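# Swap ball to other post's cup, reseat frame on rests

## Task

Carry the ball into the cup on the other post and set the frame back in its proper spot on its rests; both must stay put on their own, without any arm holding them, and finally every gripper must release and the arms must back away.

## Robot and tools

Setup: four identical i2rt Big YAM arms named arm1, arm2, arm3 and arm4. Each has six revolute joints, a two-finger gripper and a wrist camera. Two fixed room cameras, cam_high and cam_low, are not attached to any arm. Loose objects may occasionally get a short shove from outside. Nothing may be knocked out of the work area or onto the floor.

Joints (all absolute targets, radians except the gripper):
- joint1_rad, -2.879 to 2.879: base yaw; positive turns counter-clockwise seen from above; 0 means the arm extends the way its foot faces.
- joint2_rad, 0 to 3.141: shoulder; 0 leaves the upper arm lying back roughly horizontal, larger values raise it up and then forward.
- joint3_rad, 0 to 3.019: elbow; 0 is fully folded, larger values open it.
- joint4_rad, -1.692 to 1.57: hand pitch; positive tips the fingers up.
- joint5_rad, -1.57 to 1.57: sideways hand swing; positive goes to the arm's right.
- joint6_rad, -2.094 to 2.094: hand roll; positive is clockwise viewed from behind the hand.
- gripper_m, 0 to 0.093: fingertip gap in metres; each pad squeezes with roughly 50 to 62 N at most, weaker on some units.
A joint counts as arrived within ±0.045, 0.14, 0.09, 0.055, 0.03, 0.035 rad (joints 1 to 6) and ±0.003 m for the gripper. Reach is about 1.0 m from the joint1 axis. With joints 1 and 6 at zero and the hand level and forward, the wrist camera rides on top of the hand looking toward the fingertips. Joints move at different speeds, so the hand can sweep a wide curve between postures.

Frame: one shared scene frame, origin on the floor, +z up. The hand point lies halfway between the fingertips; its z axis runs along the fingers and the fingers close along its y axis. Foot poses are not printed.

Tools:
- execute_actions: arguments actions (a list containing either zero or one action) and optional cameras (list of camera names from arm1_cam_wrist, arm2_cam_wrist, arm3_cam_wrist, arm4_cam_wrist, cam_high, cam_low, all; omitted, null or ["all"] gives every camera, [] gives none). An action is an object keyed by arm name; each arm entry holds "joints", a map from joint names above to absolute target values. Any subset of arms and joints may appear; all listed motions begin together and may finish at different moments. Omitted joints or arms may still be driving toward an earlier target. An empty action list only reports state and pictures. Unknown keys or out-of-range numbers reject the whole call and nothing moves. The result gives each arm's state plus images taken at the end; the pictures line lists the cameras in image order.
- wait: seconds, 0 to 10. Sends nothing new; the scene keeps running and the same kind of report comes back.
- zoom_image: camera (one name) and region [x0, y0, x1, y1] in pixels of that camera's most recent full image, origin top-left, at most 504 by 504. Returns a finer view.
- finished_scene: scene, the integer number of the current scene. Ends it irreversibly after the last command has been held and reports success. Answering without any tool call also ends things.

Reading results: joint_positions gives current joint values; joint torques list the drive output per arm joint (no gripper), which is nonzero even in free air and carries per-unit offset, scale and noise, so treat it as a rough hint. joint_status tells how each commanded motion ended: off_target means it stopped short and may still be pressing; contact_stop or time_out means it abandoned the target and holds where it stopped, except that after time_out a joint can keep a target (at most 0.375, 0.375, 0.113, 0.225, 0.075, 0.3 rad from its position for joints 1 to 6) and keep pushing, resuming on its own if the path frees. on_its_own lists what the call did not command; its "held at" is the held target, not the actual position. A "joint command not followed" line, usually with a cause, means a self and inter-arm clearance check blocked that arm's joint targets (the gripper part still runs); blocked joints read not_followed and the arm may retry them on later actions until given acceptable targets. Calls without an action never show this line. If a result reports a stop, the remaining execute_actions, wait and finished_scene calls of that reply are skipped. To relieve a pushing joint, command its reported position; tiny target changes may not move a joint, and a joint bearing a load may sag.

Safety: arms do not halt on contact and can press hard. Firm pressing between two arms fails the task and ends the run; a strong impact may too. The clearance check may react too late and ignores fingers, gripper housings and wrist cameras. Objects touching arms are fine. Sustained load heats motors: MOTOR HOT appears from 85 °C, and at 100 °C the arm and gripper go limp until cooled, reported as OVER-TEMPERATURE FAULT, with affected keys showing limit_stop_at_motor_heat (resend the target afterward). Heat persists into later scenes. Avoid drops, slips, slams and hard pushes. Arms do not wait for one another.

Cameras: wrist cameras are 616x616 fisheye; cam_high and cam_low are 896x504 with radial distortion. Calibration (K, distortion, T_world_to_cam mapping scene to camera frame, pos_world) is approximate: room cameras may be off by a couple of degrees and about a centimetre, and wrist camera poses inherit joint reading errors. Results list cameras whose numbers changed.

Finish by leaving ball in the other cup and frame on its rests unsupported, open grippers, retract arms, then call finished_scene.

Each tool is called after "Emit:" as name(argument=value, ...), one argument or row to a line, values as JSON.

## Session

Emit:
execute_actions(
  actions=[],
)

Scene clock: 0.00 s.
Joint torques (N m, as the arm reports them, + toward a larger angle): no reading
arm1.joint_positions: joint1_rad=+0.271 joint2_rad=+0.515 joint3_rad=+1.402 joint4_rad=-1.147 joint5_rad=+0.038 joint6_rad=+0.348 gripper_m=+0.094
arm1.joint_status: not commanded
arm1.hand: x=+1.2496 y=-0.0575 z=+1.3992 quat_wxyz=(-0.185, -0.794, +0.024, +0.578) (m; scene frame)
arm2.joint_positions: joint1_rad=-0.100 joint2_rad=+0.533 joint3_rad=+1.452 joint4_rad=-1.482 joint5_rad=-0.227 joint6_rad=-0.328 gripper_m=+0.095
arm2.joint_status: not commanded
arm2.hand: x=-0.6212 y=+1.1294 z=+1.3722 quat_wxyz=(-0.426, -0.288, -0.820, +0.252) (m; scene frame)
arm3.joint_positions: joint1_rad=+0.210 joint2_rad=+0.489 joint3_rad=+1.435 joint4_rad=-1.504 joint5_rad=+0.289 joint6_rad=-0.249 gripper_m=+0.094
arm3.joint_status: not commanded
arm3.hand: x=-0.6274 y=-1.1397 z=+1.3282 quat_wxyz=(-0.485, +0.524, -0.691, -0.112) (m; scene frame)
arm4.joint_positions: joint1_rad=+0.210 joint2_rad=+0.625 joint3_rad=+1.407 joint4_rad=-1.462 joint5_rad=-0.018 joint6_rad=-0.099 gripper_m=+0.095
arm4.joint_status: not commanded
arm4.hand: x=+0.6570 y=+1.0596 z=+1.3419 quat_wxyz=(-0.238, -0.708, -0.553, +0.368) (m; scene frame)
pictures: arm1_cam_wrist, arm2_cam_wrist, arm3_cam_wrist, arm4_cam_wrist, cam_high, cam_low
Images, in order (width x height): arm1_cam_wrist 616x616, arm2_cam_wrist 616x616, arm3_cam_wrist 616x616, arm4_cam_wrist 616x616, cam_high 896x504, cam_low 896x504.

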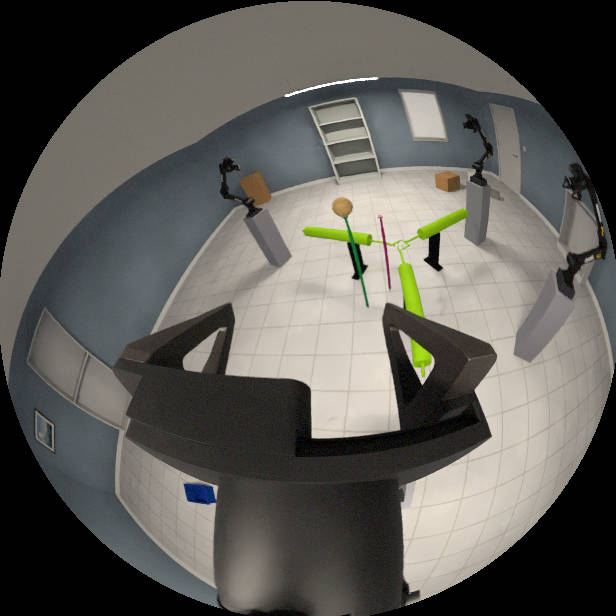

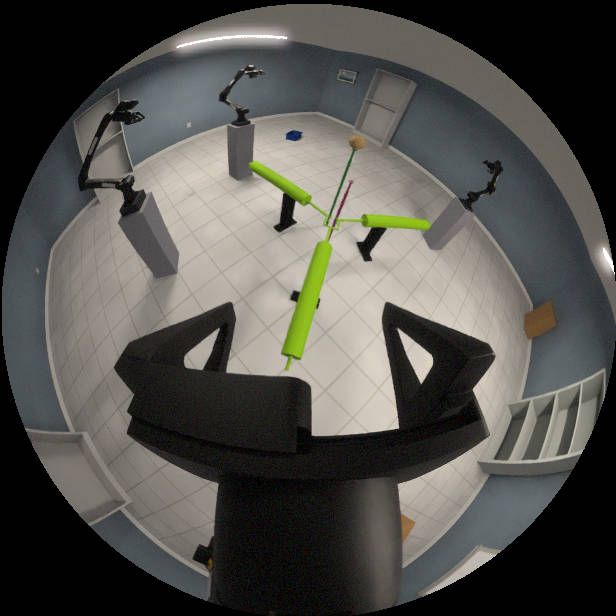

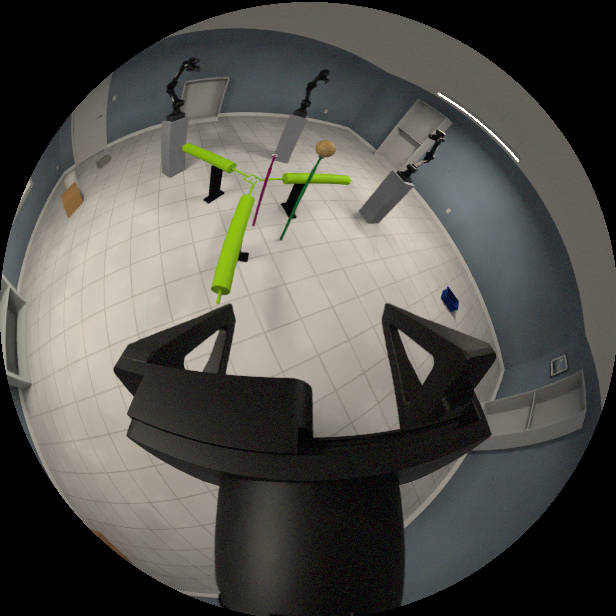

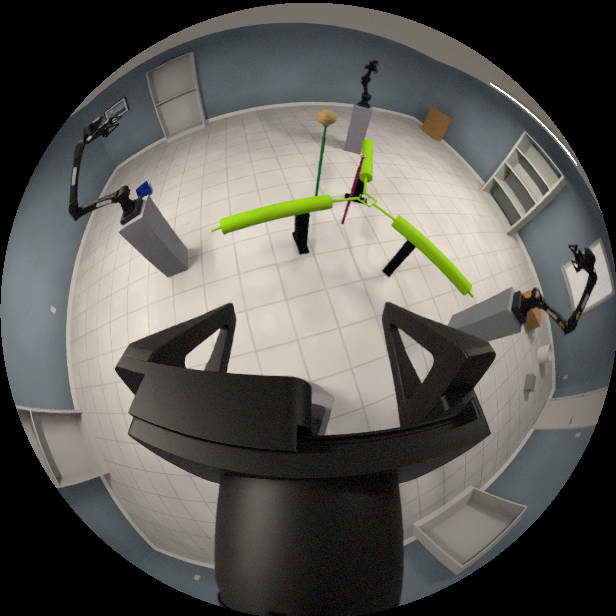

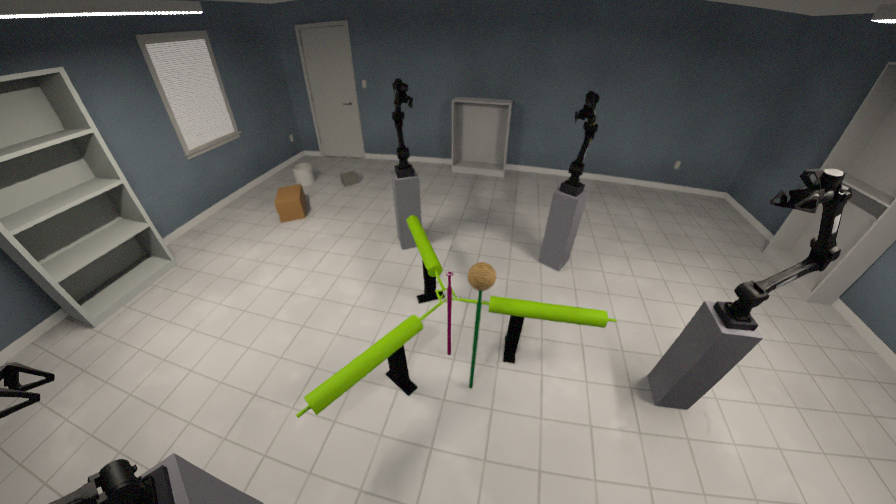

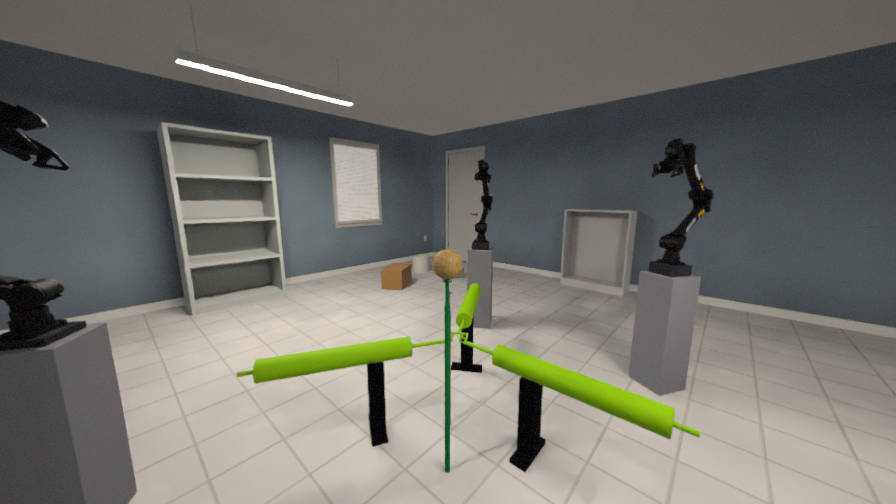

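Emit:
zoom_image(
  camera="cam_high",
  region=[400, 250, 520, 330],
)

Emit:
zoom_image(
  camera="cam_low",
  region=[400, 240, 540, 380],
)

Emit:
zoom_image(
  camera="arm1_cam_wrist",
  region=[320, 190, 460, 290],
)

Emit:
zoom_image(
  camera="arm4_cam_wrist",
  region=[300, 100, 420, 230],
)

Region (400, 250, 520, 330) of cam_high's 896x504 image, scaled by 4.200, with more detail than that image has.

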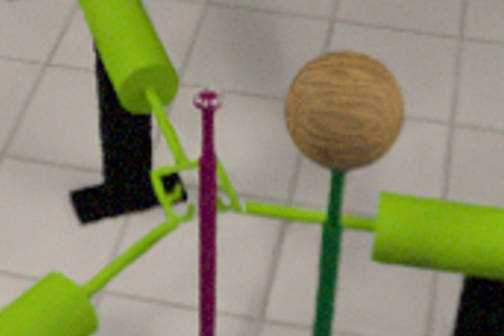

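Region (400, 240, 540, 380) of cam_low's 896x504 image, scaled by 3.600, with more detail than that image has.

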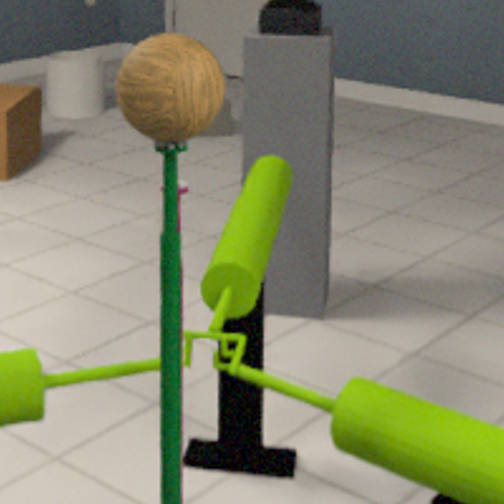

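Region (320, 190, 460, 290) of arm1_cam_wrist's 616x616 image, scaled by 3.600, with more detail than that image has; it fills the top 360 rows of this view, and the rest is white.

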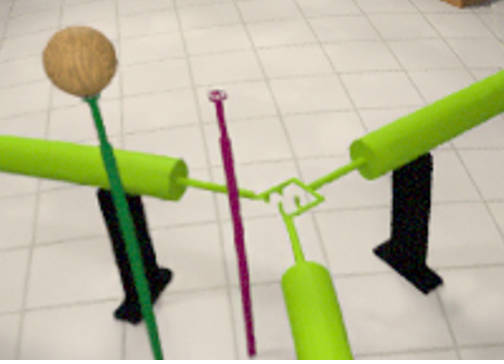

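Region (300, 100, 420, 230) of arm4_cam_wrist's 616x616 image, scaled by 3.877, with more detail than that image has; it fills the left 465 columns of this view, and the rest is white.

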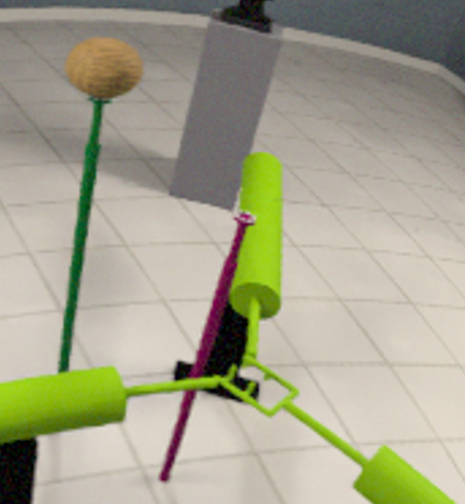

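Emit:
execute_actions(
  actions=[
    {"arm1":{"joints":{"joint1_rad":0,"joint2_rad":1.2,"joint3_rad":1.0,"joint4_rad":-1.37,"joint5_rad":0,"joint6_rad":0}},"arm2":{"joints":{"joint1_rad":0,"joint2_rad":1.57,"joint3_rad":1.0,"joint4_rad":-1.0,"joint5_rad":0,"joint6_rad":0}},"arm3":{"joints":{"joint1_rad":0,"joint2_rad":1.57,"joint3_rad":0.8,"joint4_rad":-0.8,"joint5_rad":0,"joint6_rad":0}},"arm4":{"joints":{"joint1_rad":0,"joint2_rad":1.57,"joint3_rad":1.57,"joint4_rad":-0.6,"joint5_rad":0,"joint6_rad":0}}},
  ],
)

Emit:
execute_actions(
  actions=[
    {"arm1":{"joints":{"joint1_rad":-0.3,"joint2_rad":1.6,"joint3_rad":0.6,"joint4_rad":-0.57}},"arm2":{"joints":{"joint1_rad":0.2,"joint3_rad":0.6,"joint4_rad":-0.6}},"arm3":{"joints":{"joint1_rad":0.3}},"arm4":{"joints":{"joint4_rad":0.0}}},
  ],
)

Scene clock: 30.70 s.
Joint torques (N m, as the arm reports them, + toward a larger angle): arm1=[-0.21 -6.96  9.21 -0.03 -0.28 -0.14] | arm2=[ 1.27 -9.    8.69  1.02  0.06  0.12] | arm3=[-3.02 -8.88  6.54  0.9  -0.19  0.3 ] | arm4=[  0.19 -17.34  12.82   2.7    0.23   0.12]
arm1.joint_positions: joint1_rad=+0.002 joint2_rad=+1.196 joint3_rad=+0.980 joint4_rad=-1.356 joint5_rad=+0.002 joint6_rad=+0.008 gripper_m=+0.094
arm1.joint_status: all done
arm1.hand: x=+1.1300 y=-0.0154 z=+0.9692 quat_wxyz=(+0.001, -1.000, -0.022, -0.004) (m; scene frame)
arm2.joint_positions: joint1_rad=-0.012 joint2_rad=+1.558 joint3_rad=+0.986 joint4_rad=-1.020 joint5_rad=-0.005 joint6_rad=-0.013 gripper_m=+0.095
arm2.joint_status: all done
arm2.hand: x=-0.5240 y=+0.9099 z=+0.8768 quat_wxyz=(+0.004, -0.494, -0.869, -0.002) (m; scene frame)
arm3.joint_positions: joint1_rad=+0.012 joint2_rad=+1.555 joint3_rad=+0.779 joint4_rad=-0.810 joint5_rad=+0.002 joint6_rad=-0.017 gripper_m=+0.094
arm3.joint_status: all done
arm3.hand: x=-0.5374 y=-0.9571 z=+0.7743 quat_wxyz=(+0.005, +0.492, -0.871, +0.002) (m; scene frame)
arm4.joint_positions: joint1_rad=+0.003 joint2_rad=+1.574 joint3_rad=+1.556 joint4_rad=-0.627 joint5_rad=-0.003 joint6_rad=-0.010 gripper_m=+0.095
arm4.joint_status: all done
arm4.hand: x=+0.3719 y=+0.6945 z=+1.1821 quat_wxyz=(-0.219, -0.777, -0.435, +0.398) (m; scene frame)
pictures: arm1_cam_wrist, arm2_cam_wrist, arm3_cam_wrist, arm4_cam_wrist, cam_high, cam_low
camera_calibration (this result's frames):
arm1_cam_wrist: T_world_to_cam=[[-0.047272, 0.998398, 0.0310957, 0.0335342], [0.80263, 0.0194351, 0.59616, -1.47912], [0.594601, 0.05314, -0.802263, 0.227562], [0, 0, 0, 1]] pos_world=[1.05347, -0.0168262, 1.06332]
arm2_cam_wrist: T_world_to_cam=[[-0.859779, -0.510611, 0.00751529, 0.00778315], [-0.403826, 0.688833, 0.602025, -1.36602], [-0.312577, 0.514573, -0.798442, 0.188972], [0, 0, 0, 1]] pos_world=[-0.485877, 0.847696, 0.973205]
arm3_cam_wrist: T_world_to_cam=[[0.853774, -0.520581, 0.00808665, -0.0481114], [-0.423033, -0.68457, 0.593638, -1.33411], [-0.303501, -0.510254, -0.804691, 0.092754], [0, 0, 0, 1]] pos_world=[-0.495146, -0.891011, 0.867007]
arm4_cam_wrist: T_world_to_cam=[[-0.848298, 0.5295, -0.00448794, -0.044016], [0.502587, 0.802456, -0.321669, -0.35478], [-0.166722, -0.275127, -0.946842, 1.4932], [0, 0, 0, 1]] pos_world=[0.389919, 0.718821, 1.2995]
Images, in order (width x height): arm1_cam_wrist 616x616, arm2_cam_wrist 616x616, arm3_cam_wrist 616x616, arm4_cam_wrist 616x616, cam_high 896x504, cam_low 896x504.

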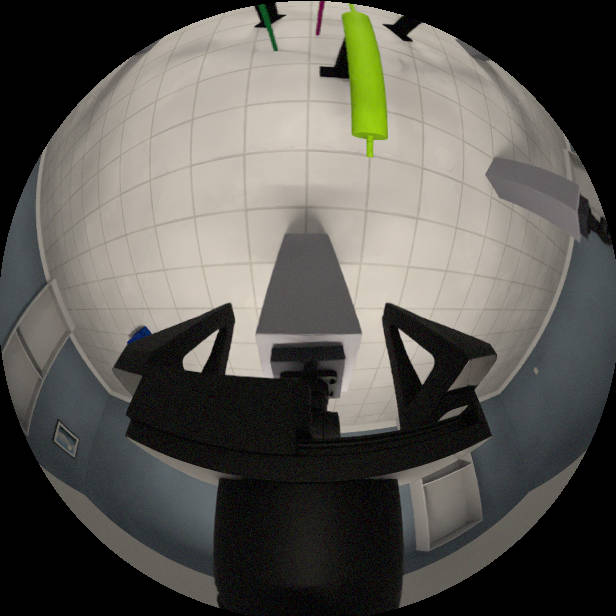

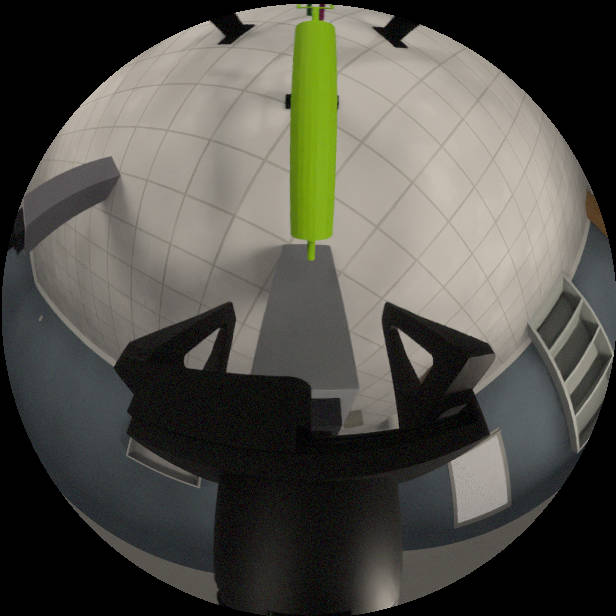

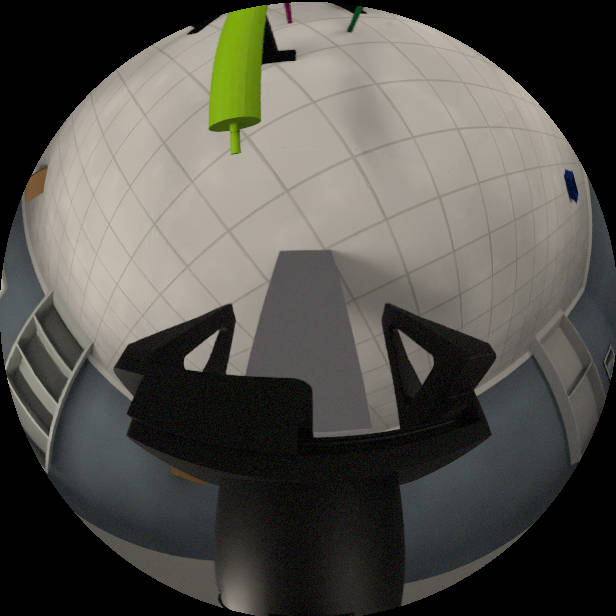

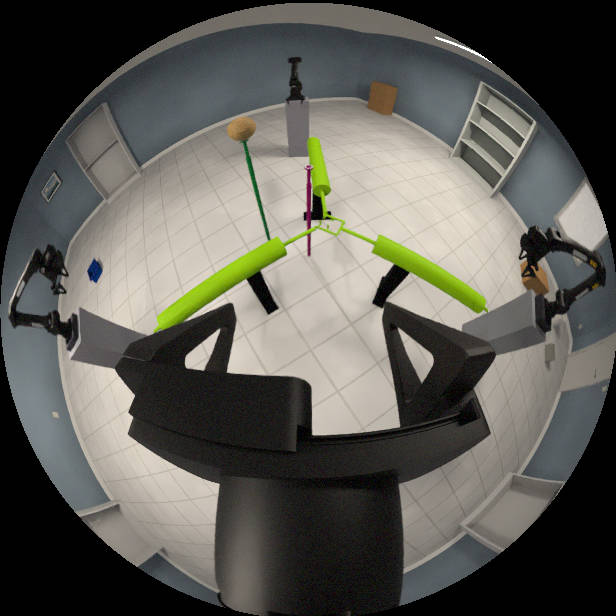

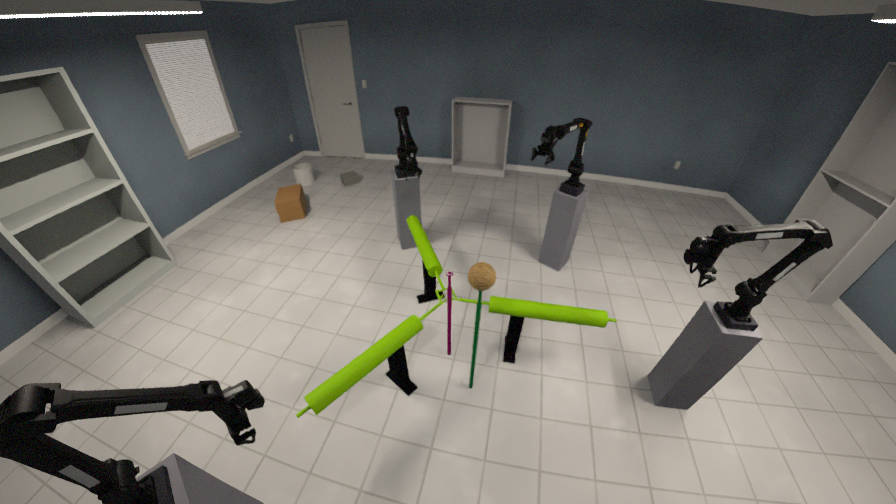

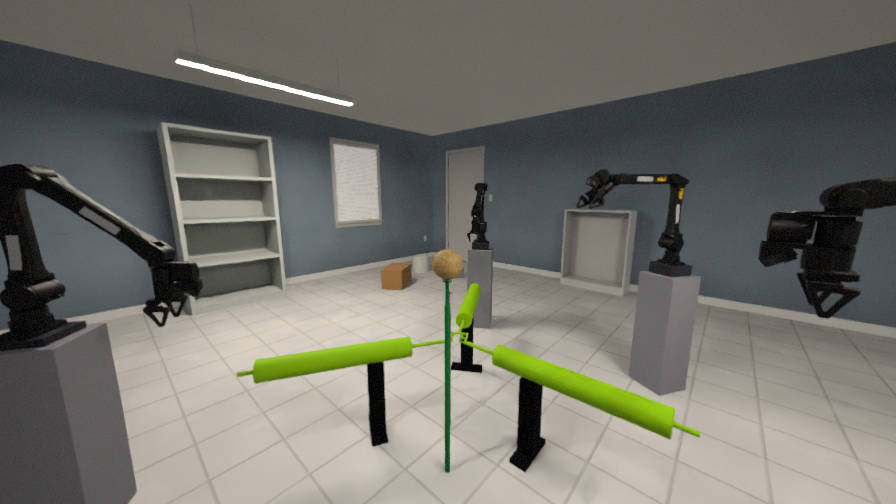

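Scene clock: 32.10 s.
Joint torques (N m, as the arm reports them, + toward a larger angle): arm1=[ 0.29 -9.83  5.17  1.03 -0.23 -0.14] | arm2=[-0.09 -6.78  5.42  1.03 -0.04  0.1 ] | arm3=[-2.49 -8.93  6.57  0.86 -0.07  0.29] | arm4=[  0.18 -18.11  13.11   2.97   0.23   0.13]
arm1.joint_positions: joint1_rad=-0.304 joint2_rad=+1.607 joint3_rad=+0.587 joint4_rad=-0.587 joint5_rad=+0.001 joint6_rad=+0.007 gripper_m=+0.094
arm1.joint_status: all done
arm1.hand: x=+1.1654 y=+0.0750 z=+0.7249 quat_wxyz=(-0.001, -0.991, +0.130, -0.021) (m; scene frame)
arm2.joint_positions: joint1_rad=+0.207 joint2_rad=+1.558 joint3_rad=+0.596 joint4_rad=-0.620 joint5_rad=-0.002 joint6_rad=-0.012 gripper_m=+0.095
arm2.joint_status: all done
arm2.hand: x=-0.5217 y=+1.0339 z=+0.7684 quat_wxyz=(+0.001, -0.397, -0.918, +0.003) (m; scene frame)
arm3.joint_positions: joint1_rad=+0.304 joint2_rad=+1.555 joint3_rad=+0.779 joint4_rad=-0.808 joint5_rad=+0.000 joint6_rad=-0.015 gripper_m=+0.094
arm3.joint_status: all done
arm3.hand: x=-0.6318 y=-0.9152 z=+0.7745 quat_wxyz=(+0.004, +0.613, -0.790, +0.002) (m; scene frame)
arm4.joint_positions: joint1_rad=+0.003 joint2_rad=+1.574 joint3_rad=+1.556 joint4_rad=-0.030 joint5_rad=-0.003 joint6_rad=-0.010 gripper_m=+0.095
arm4.joint_status: all done
arm4.hand: x=+0.3469 y=+0.6548 z=+1.3189 quat_wxyz=(-0.335, -0.626, -0.351, +0.610) (m; scene frame)
pictures: arm1_cam_wrist, arm2_cam_wrist, arm3_cam_wrist, arm4_cam_wrist, cam_high, cam_low
camera_calibration (this result's frames):
arm1_cam_wrist: T_world_to_cam=[[0.253529, 0.966796, 0.0320573, -0.396288], [0.751399, -0.217698, 0.622902, -1.30559], [0.609199, -0.133836, -0.781642, -0.0122011], [0, 0, 0, 1]] pos_world=[1.08892, 0.0972712, 0.816424]
arm2_cam_wrist: T_world_to_cam=[[-0.729359, -0.684013, 0.0126687, 0.317265], [-0.543957, 0.59105, 0.595626, -1.35234], [-0.414904, 0.427534, -0.803162, 0.0795172], [0, 0, 0, 1]] pos_world=[-0.471223, 0.982318, 0.865336]
arm3_cam_wrist: T_world_to_cam=[[0.967253, -0.253724, 0.00674112, 0.371311], [-0.208358, -0.778581, 0.591945, -1.29459], [-0.144942, -0.573965, -0.80595, 0.128481], [0, 0, 0, 1]] pos_world=[-0.610267, -0.839986, 0.867369]
arm4_cam_wrist: T_world_to_cam=[[-0.849181, 0.528098, -0.00191233, -0.0458022], [0.319335, 0.510599, -0.79832, 0.616975], [-0.420615, -0.678528, -0.602231, 1.50536], [0, 0, 0, 1]] pos_world=[0.397261, 0.730591, 1.39903]
Images, in order (width x height): arm1_cam_wrist 616x616, arm2_cam_wrist 616x616, arm3_cam_wrist 616x616, arm4_cam_wrist 616x616, cam_high 896x504, cam_low 896x504.

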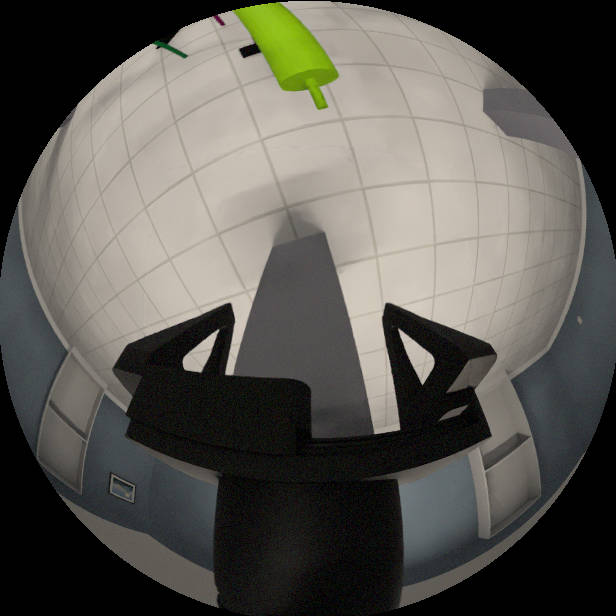

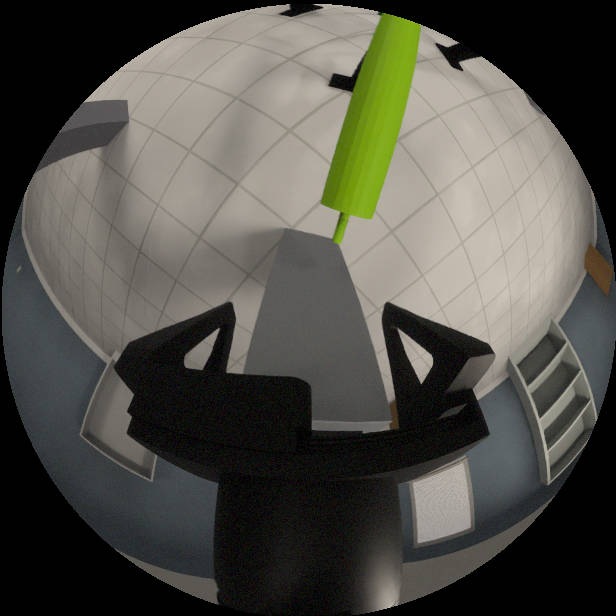

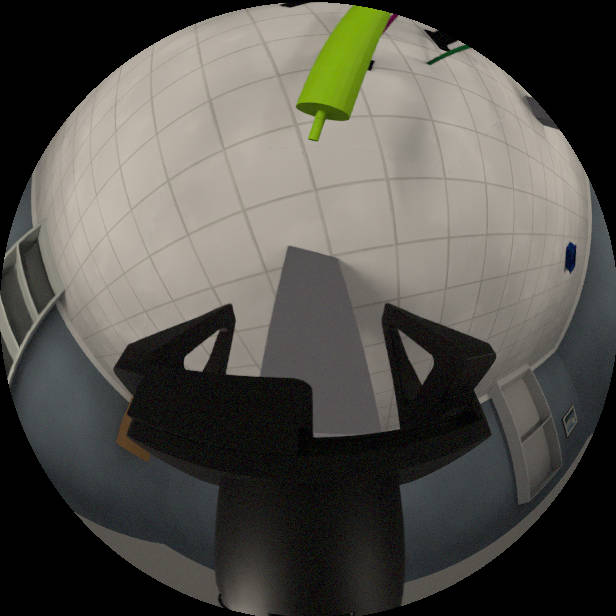

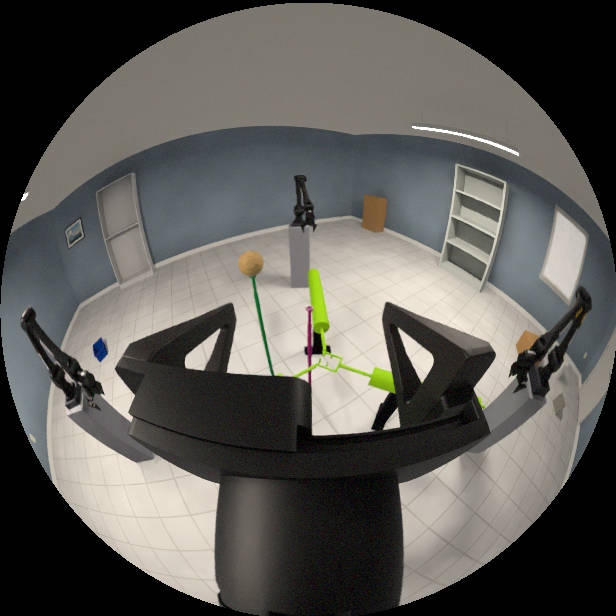

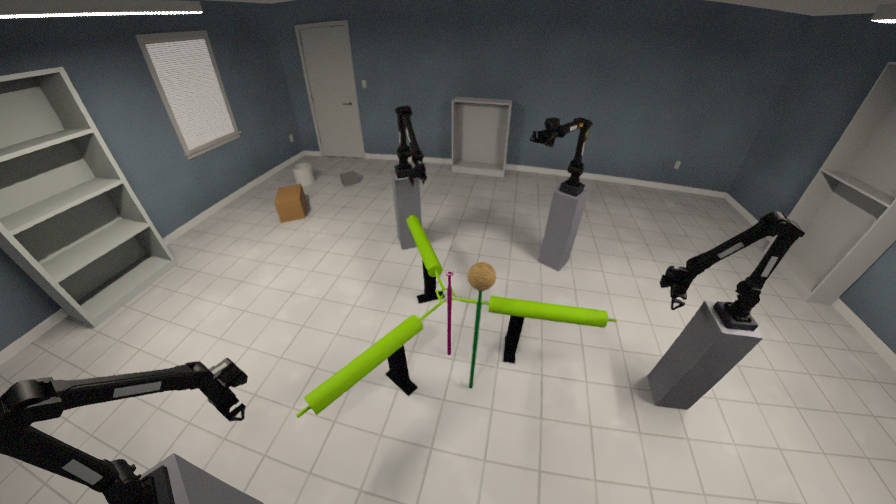

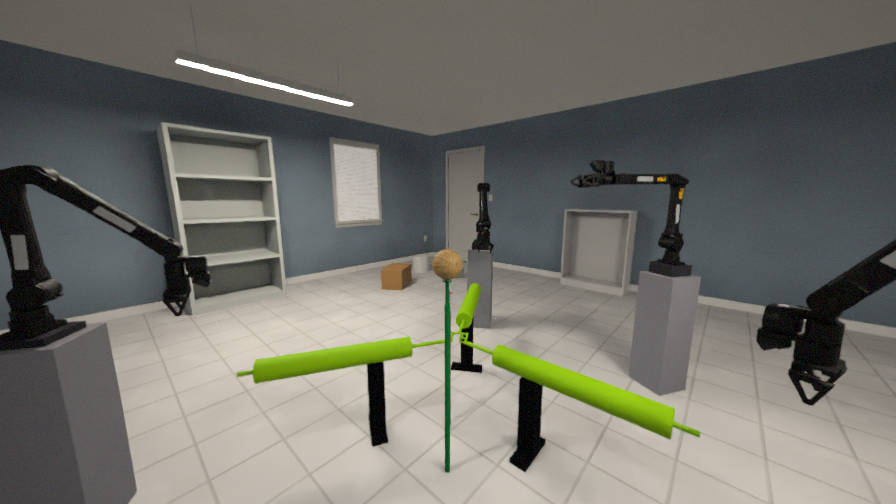

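Emit:
execute_actions(
  actions=[
    {"arm1":{"joints":{"joint1_rad":-0.242,"joint2_rad":2.316,"joint3_rad":1.307,"joint4_rad":-0.53,"joint6_rad":-0.19}},"arm2":{"joints":{"joint1_rad":-0.007,"joint2_rad":2.239,"joint3_rad":0.797,"joint4_rad":-0.10}},"arm3":{"joints":{"joint1_rad":0.225,"joint2_rad":2.315,"joint3_rad":1.353,"joint4_rad":-0.58,"joint6_rad":0.173}},"arm4":{"joints":{"joint1_rad":0.1,"joint2_rad":1.9,"joint3_rad":2.3,"joint4_rad":-1.2}}},
  ],
)

Scene clock: 51.60 s.
Joint torques (N m, as the arm reports them, + toward a larger angle): arm1=[ -0.08 -18.34   6.12   0.8   -0.25  -0.14] | arm2=[  0.76 -11.49   1.45   1.09  -0.03   0.1 ] | arm3=[ -2.63 -19.33   5.73   0.46  -0.06   0.3 ] | arm4=[  0.04 -21.73  15.04   1.04   0.16   0.12]
arm1.joint_positions: joint1_rad=-0.242 joint2_rad=+2.304 joint3_rad=+1.282 joint4_rad=-0.538 joint5_rad=+0.001 joint6_rad=-0.183 gripper_m=+0.094
arm1.joint_status: all done
arm1.hand: x=+0.9338 y=+0.1022 z=+0.5826 quat_wxyz=(+0.001, -1.000, +0.006, +0.002) (m; scene frame)
arm2.joint_positions: joint1_rad=-0.010 joint2_rad=+2.239 joint3_rad=+0.792 joint4_rad=-0.120 joint5_rad=-0.002 joint6_rad=-0.011 gripper_m=+0.095
arm2.joint_status: all done
arm2.hand: x=-0.5447 y=+0.9430 z=+0.5797 quat_wxyz=(-0.007, -0.494, -0.870, +0.006) (m; scene frame)
arm3.joint_positions: joint1_rad=+0.229 joint2_rad=+2.321 joint3_rad=+1.325 joint4_rad=-0.580 joint5_rad=+0.000 joint6_rad=+0.156 gripper_m=+0.094
arm3.joint_status: all done
arm3.hand: x=-0.5452 y=-0.7497 z=+0.5732 quat_wxyz=(+0.001, +0.511, -0.859, -0.001) (m; scene frame)
arm4.joint_positions: joint1_rad=+0.104 joint2_rad=+1.892 joint3_rad=+2.251 joint4_rad=-1.182 joint5_rad=-0.002 joint6_rad=-0.009 gripper_m=+0.095
arm4.joint_status: all done
arm4.hand: x=+0.4042 y=+0.6073 z=+1.2512 quat_wxyz=(-0.196, -0.786, -0.493, +0.318) (m; scene frame)
pictures: arm1_cam_wrist, arm2_cam_wrist, arm3_cam_wrist, arm4_cam_wrist, cam_high, cam_low
camera_calibration (this result's frames):
arm1_cam_wrist: T_world_to_cam=[[0.00721728, 0.999453, 0.03227, -0.132739], [0.809486, -0.0247859, 0.586616, -1.08979], [0.587095, 0.0218883, -0.809222, 0.0420978], [0, 0, 0, 1]] pos_world=[0.858415, 0.104733, 0.677641]
arm2_cam_wrist: T_world_to_cam=[[-0.85961, -0.510851, 0.0100789, 0.00790439], [-0.410365, 0.702005, 0.582056, -1.22273], [-0.304419, 0.496206, -0.813086, -0.0414847], [0, 0, 0, 1]] pos_world=[-0.5076, 0.882987, 0.677888]
arm3_cam_wrist: T_world_to_cam=[[0.876105, -0.482075, 0.00657287, 0.11015], [-0.394274, -0.708558, 0.58523, -1.07347], [-0.277467, -0.515314, -0.810841, 0.0483137], [0, 0, 0, 1]] pos_world=[-0.506337, -0.682616, 0.666675]
arm4_cam_wrist: T_world_to_cam=[[-0.896527, 0.442982, -0.00269425, 0.0996313], [0.43839, 0.886327, -0.149125, -0.519732], [-0.0636716, -0.134875, -0.988815, 1.46575], [0, 0, 0, 1]] pos_world=[0.410494, 0.614211, 1.37212]
Images, in order (width x height): arm1_cam_wrist 616x616, arm2_cam_wrist 616x616, arm3_cam_wrist 616x616, arm4_cam_wrist 616x616, cam_high 896x504, cam_low 896x504.

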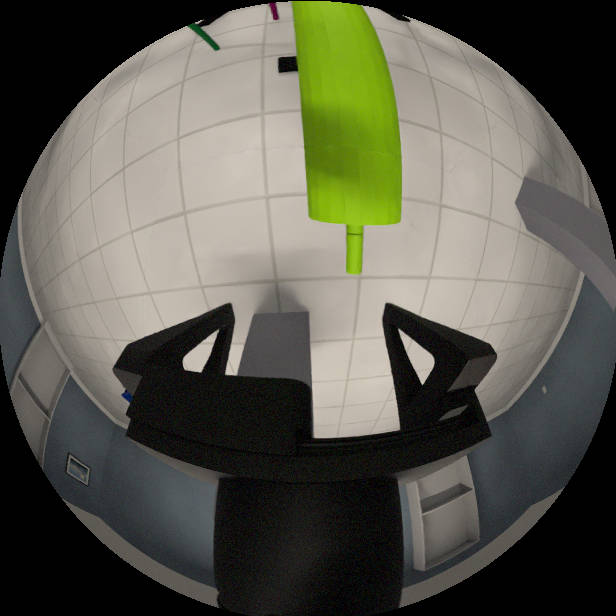

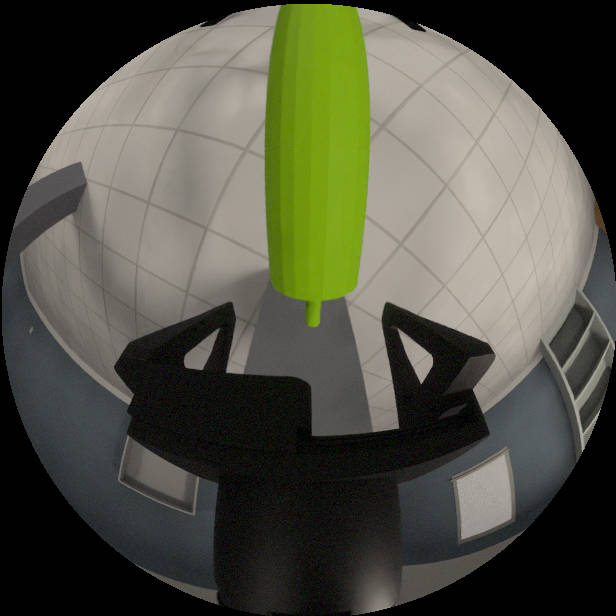

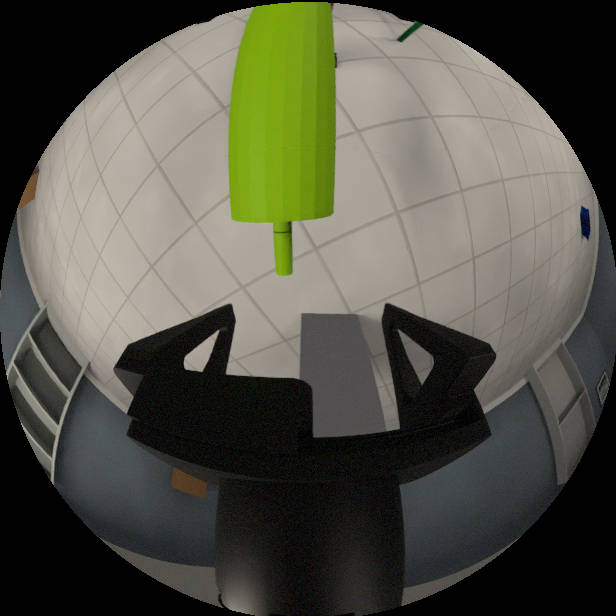

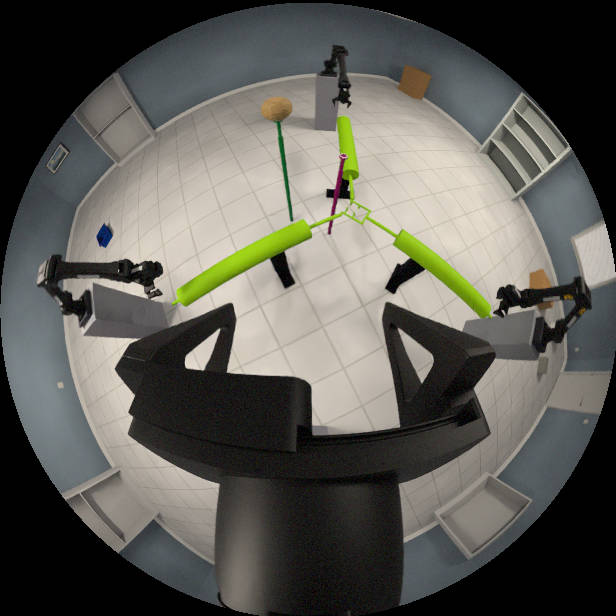

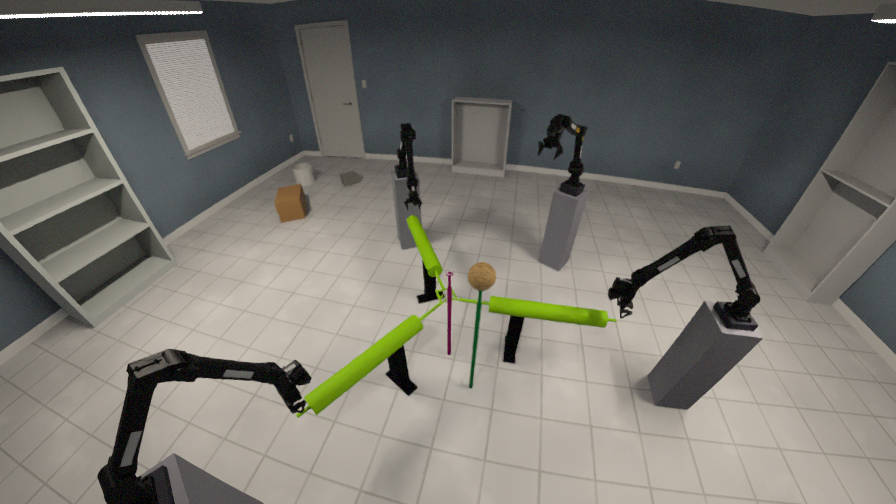

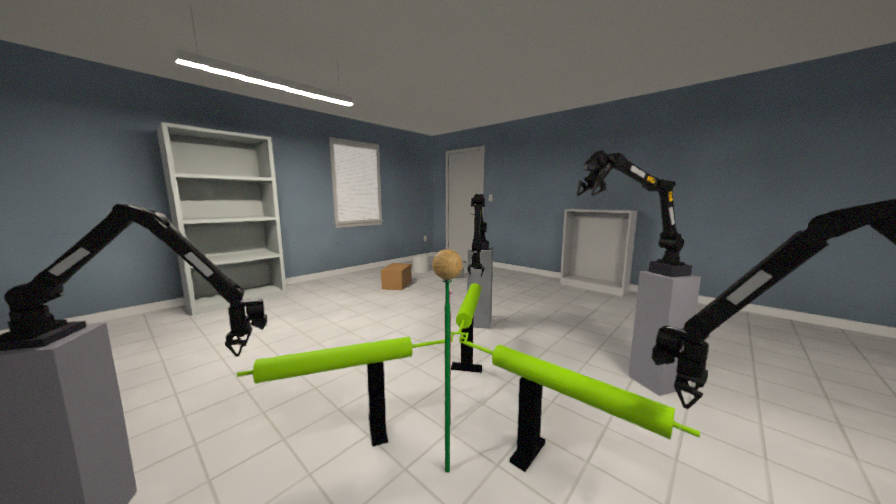

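Emit:
execute_actions(
  actions=[
    {"arm1":{"joints":{"joint1_rad":-0.346,"joint2_rad":2.508,"joint3_rad":1.41,"joint4_rad":-0.44,"joint6_rad":-0.29}},"arm2":{"joints":{"joint1_rad":-0.03,"joint2_rad":2.308,"joint3_rad":0.62,"joint4_rad":0.135,"joint6_rad":-0.03}},"arm3":{"joints":{"joint1_rad":0.277,"joint2_rad":2.497,"joint3_rad":1.44,"joint4_rad":-0.488,"joint6_rad":0.24}}},
  ],
  cameras=["arm1_cam_wrist","arm2_cam_wrist","arm3_cam_wrist"],
)

Scene clock: 64.07 s.
Joint torques (N m, as the arm reports them, + toward a larger angle): arm1=[  0.1  -20.22   4.32   0.75  -0.26  -0.15] | arm2=[-0.57 -9.42 -0.88  1.05 -0.05 -0.12] | arm3=[ -1.66 -19.07   4.25   0.65  -0.05   0.29] | arm4=[  0.05 -21.44  15.07   1.04   0.16   0.11]
arm1.joint_positions: joint1_rad=-0.349 joint2_rad=+2.504 joint3_rad=+1.403 joint4_rad=-0.447 joint5_rad=+0.001 joint6_rad=-0.283 gripper_m=+0.094
arm1.joint_status: all done
arm1.hand: x=+0.9318 y=+0.1616 z=+0.5026 quat_wxyz=(+0.004, -1.000, +0.009, +0.007) (m; scene frame)
arm2.joint_positions: joint1_rad=-0.014 joint2_rad=+2.301 joint3_rad=+0.617 joint4_rad=+0.116 joint5_rad=-0.002 joint6_rad=-0.017 gripper_m=+0.095
arm2.joint_status: all done
arm2.hand: x=-0.5836 y=+1.0072 z=+0.5598 quat_wxyz=(-0.006, -0.493, -0.870, +0.006) (m; scene frame)
arm3.joint_positions: joint1_rad=+0.272 joint2_rad=+2.489 joint3_rad=+1.431 joint4_rad=-0.490 joint5_rad=+0.000 joint6_rad=+0.224 gripper_m=+0.094
arm3.joint_status: all done
arm3.hand: x=-0.5607 y=-0.7226 z=+0.5065 quat_wxyz=(-0.009, +0.500, -0.866, -0.010) (m; scene frame)
arm4.joint_positions: joint1_rad=+0.104 joint2_rad=+1.892 joint3_rad=+2.251 joint4_rad=-1.182 joint5_rad=-0.002 joint6_rad=-0.009 gripper_m=+0.095
arm4.joint_status: not commanded
arm4.hand: x=+0.4042 y=+0.6073 z=+1.2512 quat_wxyz=(-0.196, -0.786, -0.493, +0.318) (m; scene frame)
pictures: arm1_cam_wrist, arm2_cam_wrist, arm3_cam_wrist
camera_calibration (this result's frames):
arm1_cam_wrist: T_world_to_cam=[[0.0140456, 0.999233, 0.0365534, -0.198034], [0.815462, -0.0326025, 0.577891, -1.03971], [0.57864, 0.0216911, -0.815295, -0.0118197], [0, 0, 0, 1]] pos_world=[0.857468, 0.164241, 0.598443]
arm2_cam_wrist: T_world_to_cam=[[-0.858632, -0.512492, 0.0101149, 0.00972592], [-0.411455, 0.700854, 0.582674, -1.27201], [-0.305705, 0.496141, -0.812643, -0.10228], [0, 0, 0, 1]] pos_world=[-0.546291, 0.947222, 0.657952]
arm3_cam_wrist: T_world_to_cam=[[0.86364, -0.504108, 0.000642351, 0.117308], [-0.416703, -0.71318, 0.563678, -1.02642], [-0.283696, -0.487082, -0.825995, 0.0284595], [0, 0, 0, 1]] pos_world=[-0.520951, -0.659025, 0.602002]
Images, in order (width x height): arm1_cam_wrist 616x616, arm2_cam_wrist 616x616, arm3_cam_wrist 616x616.

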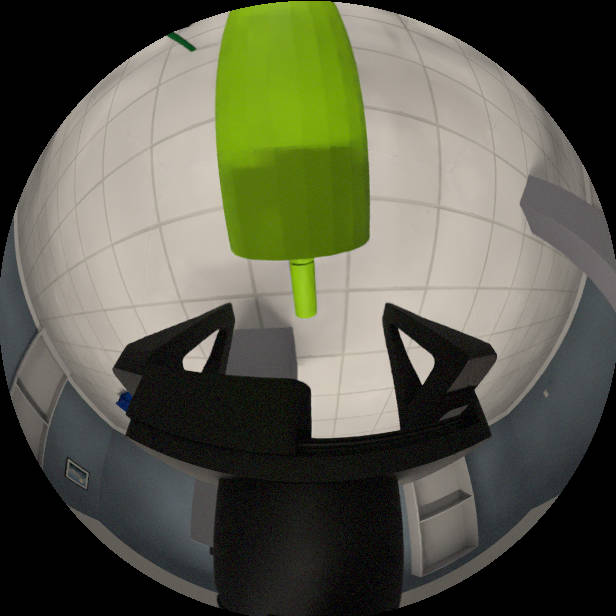

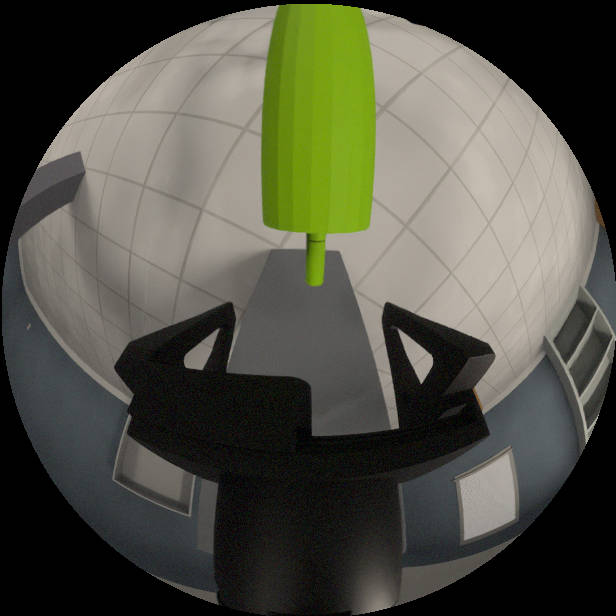

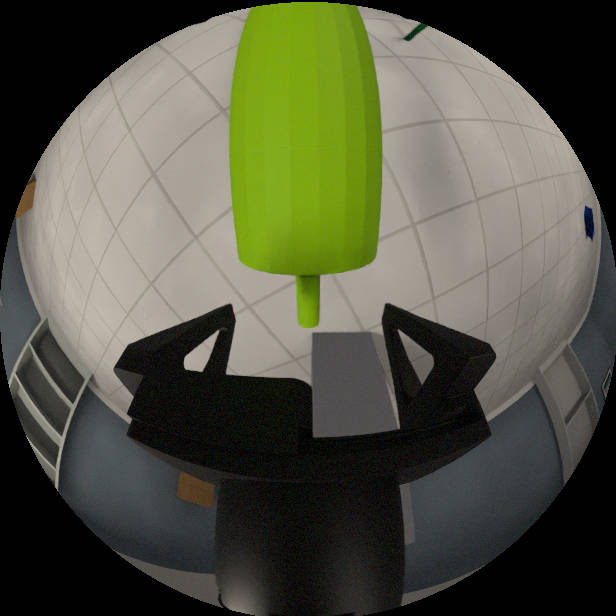

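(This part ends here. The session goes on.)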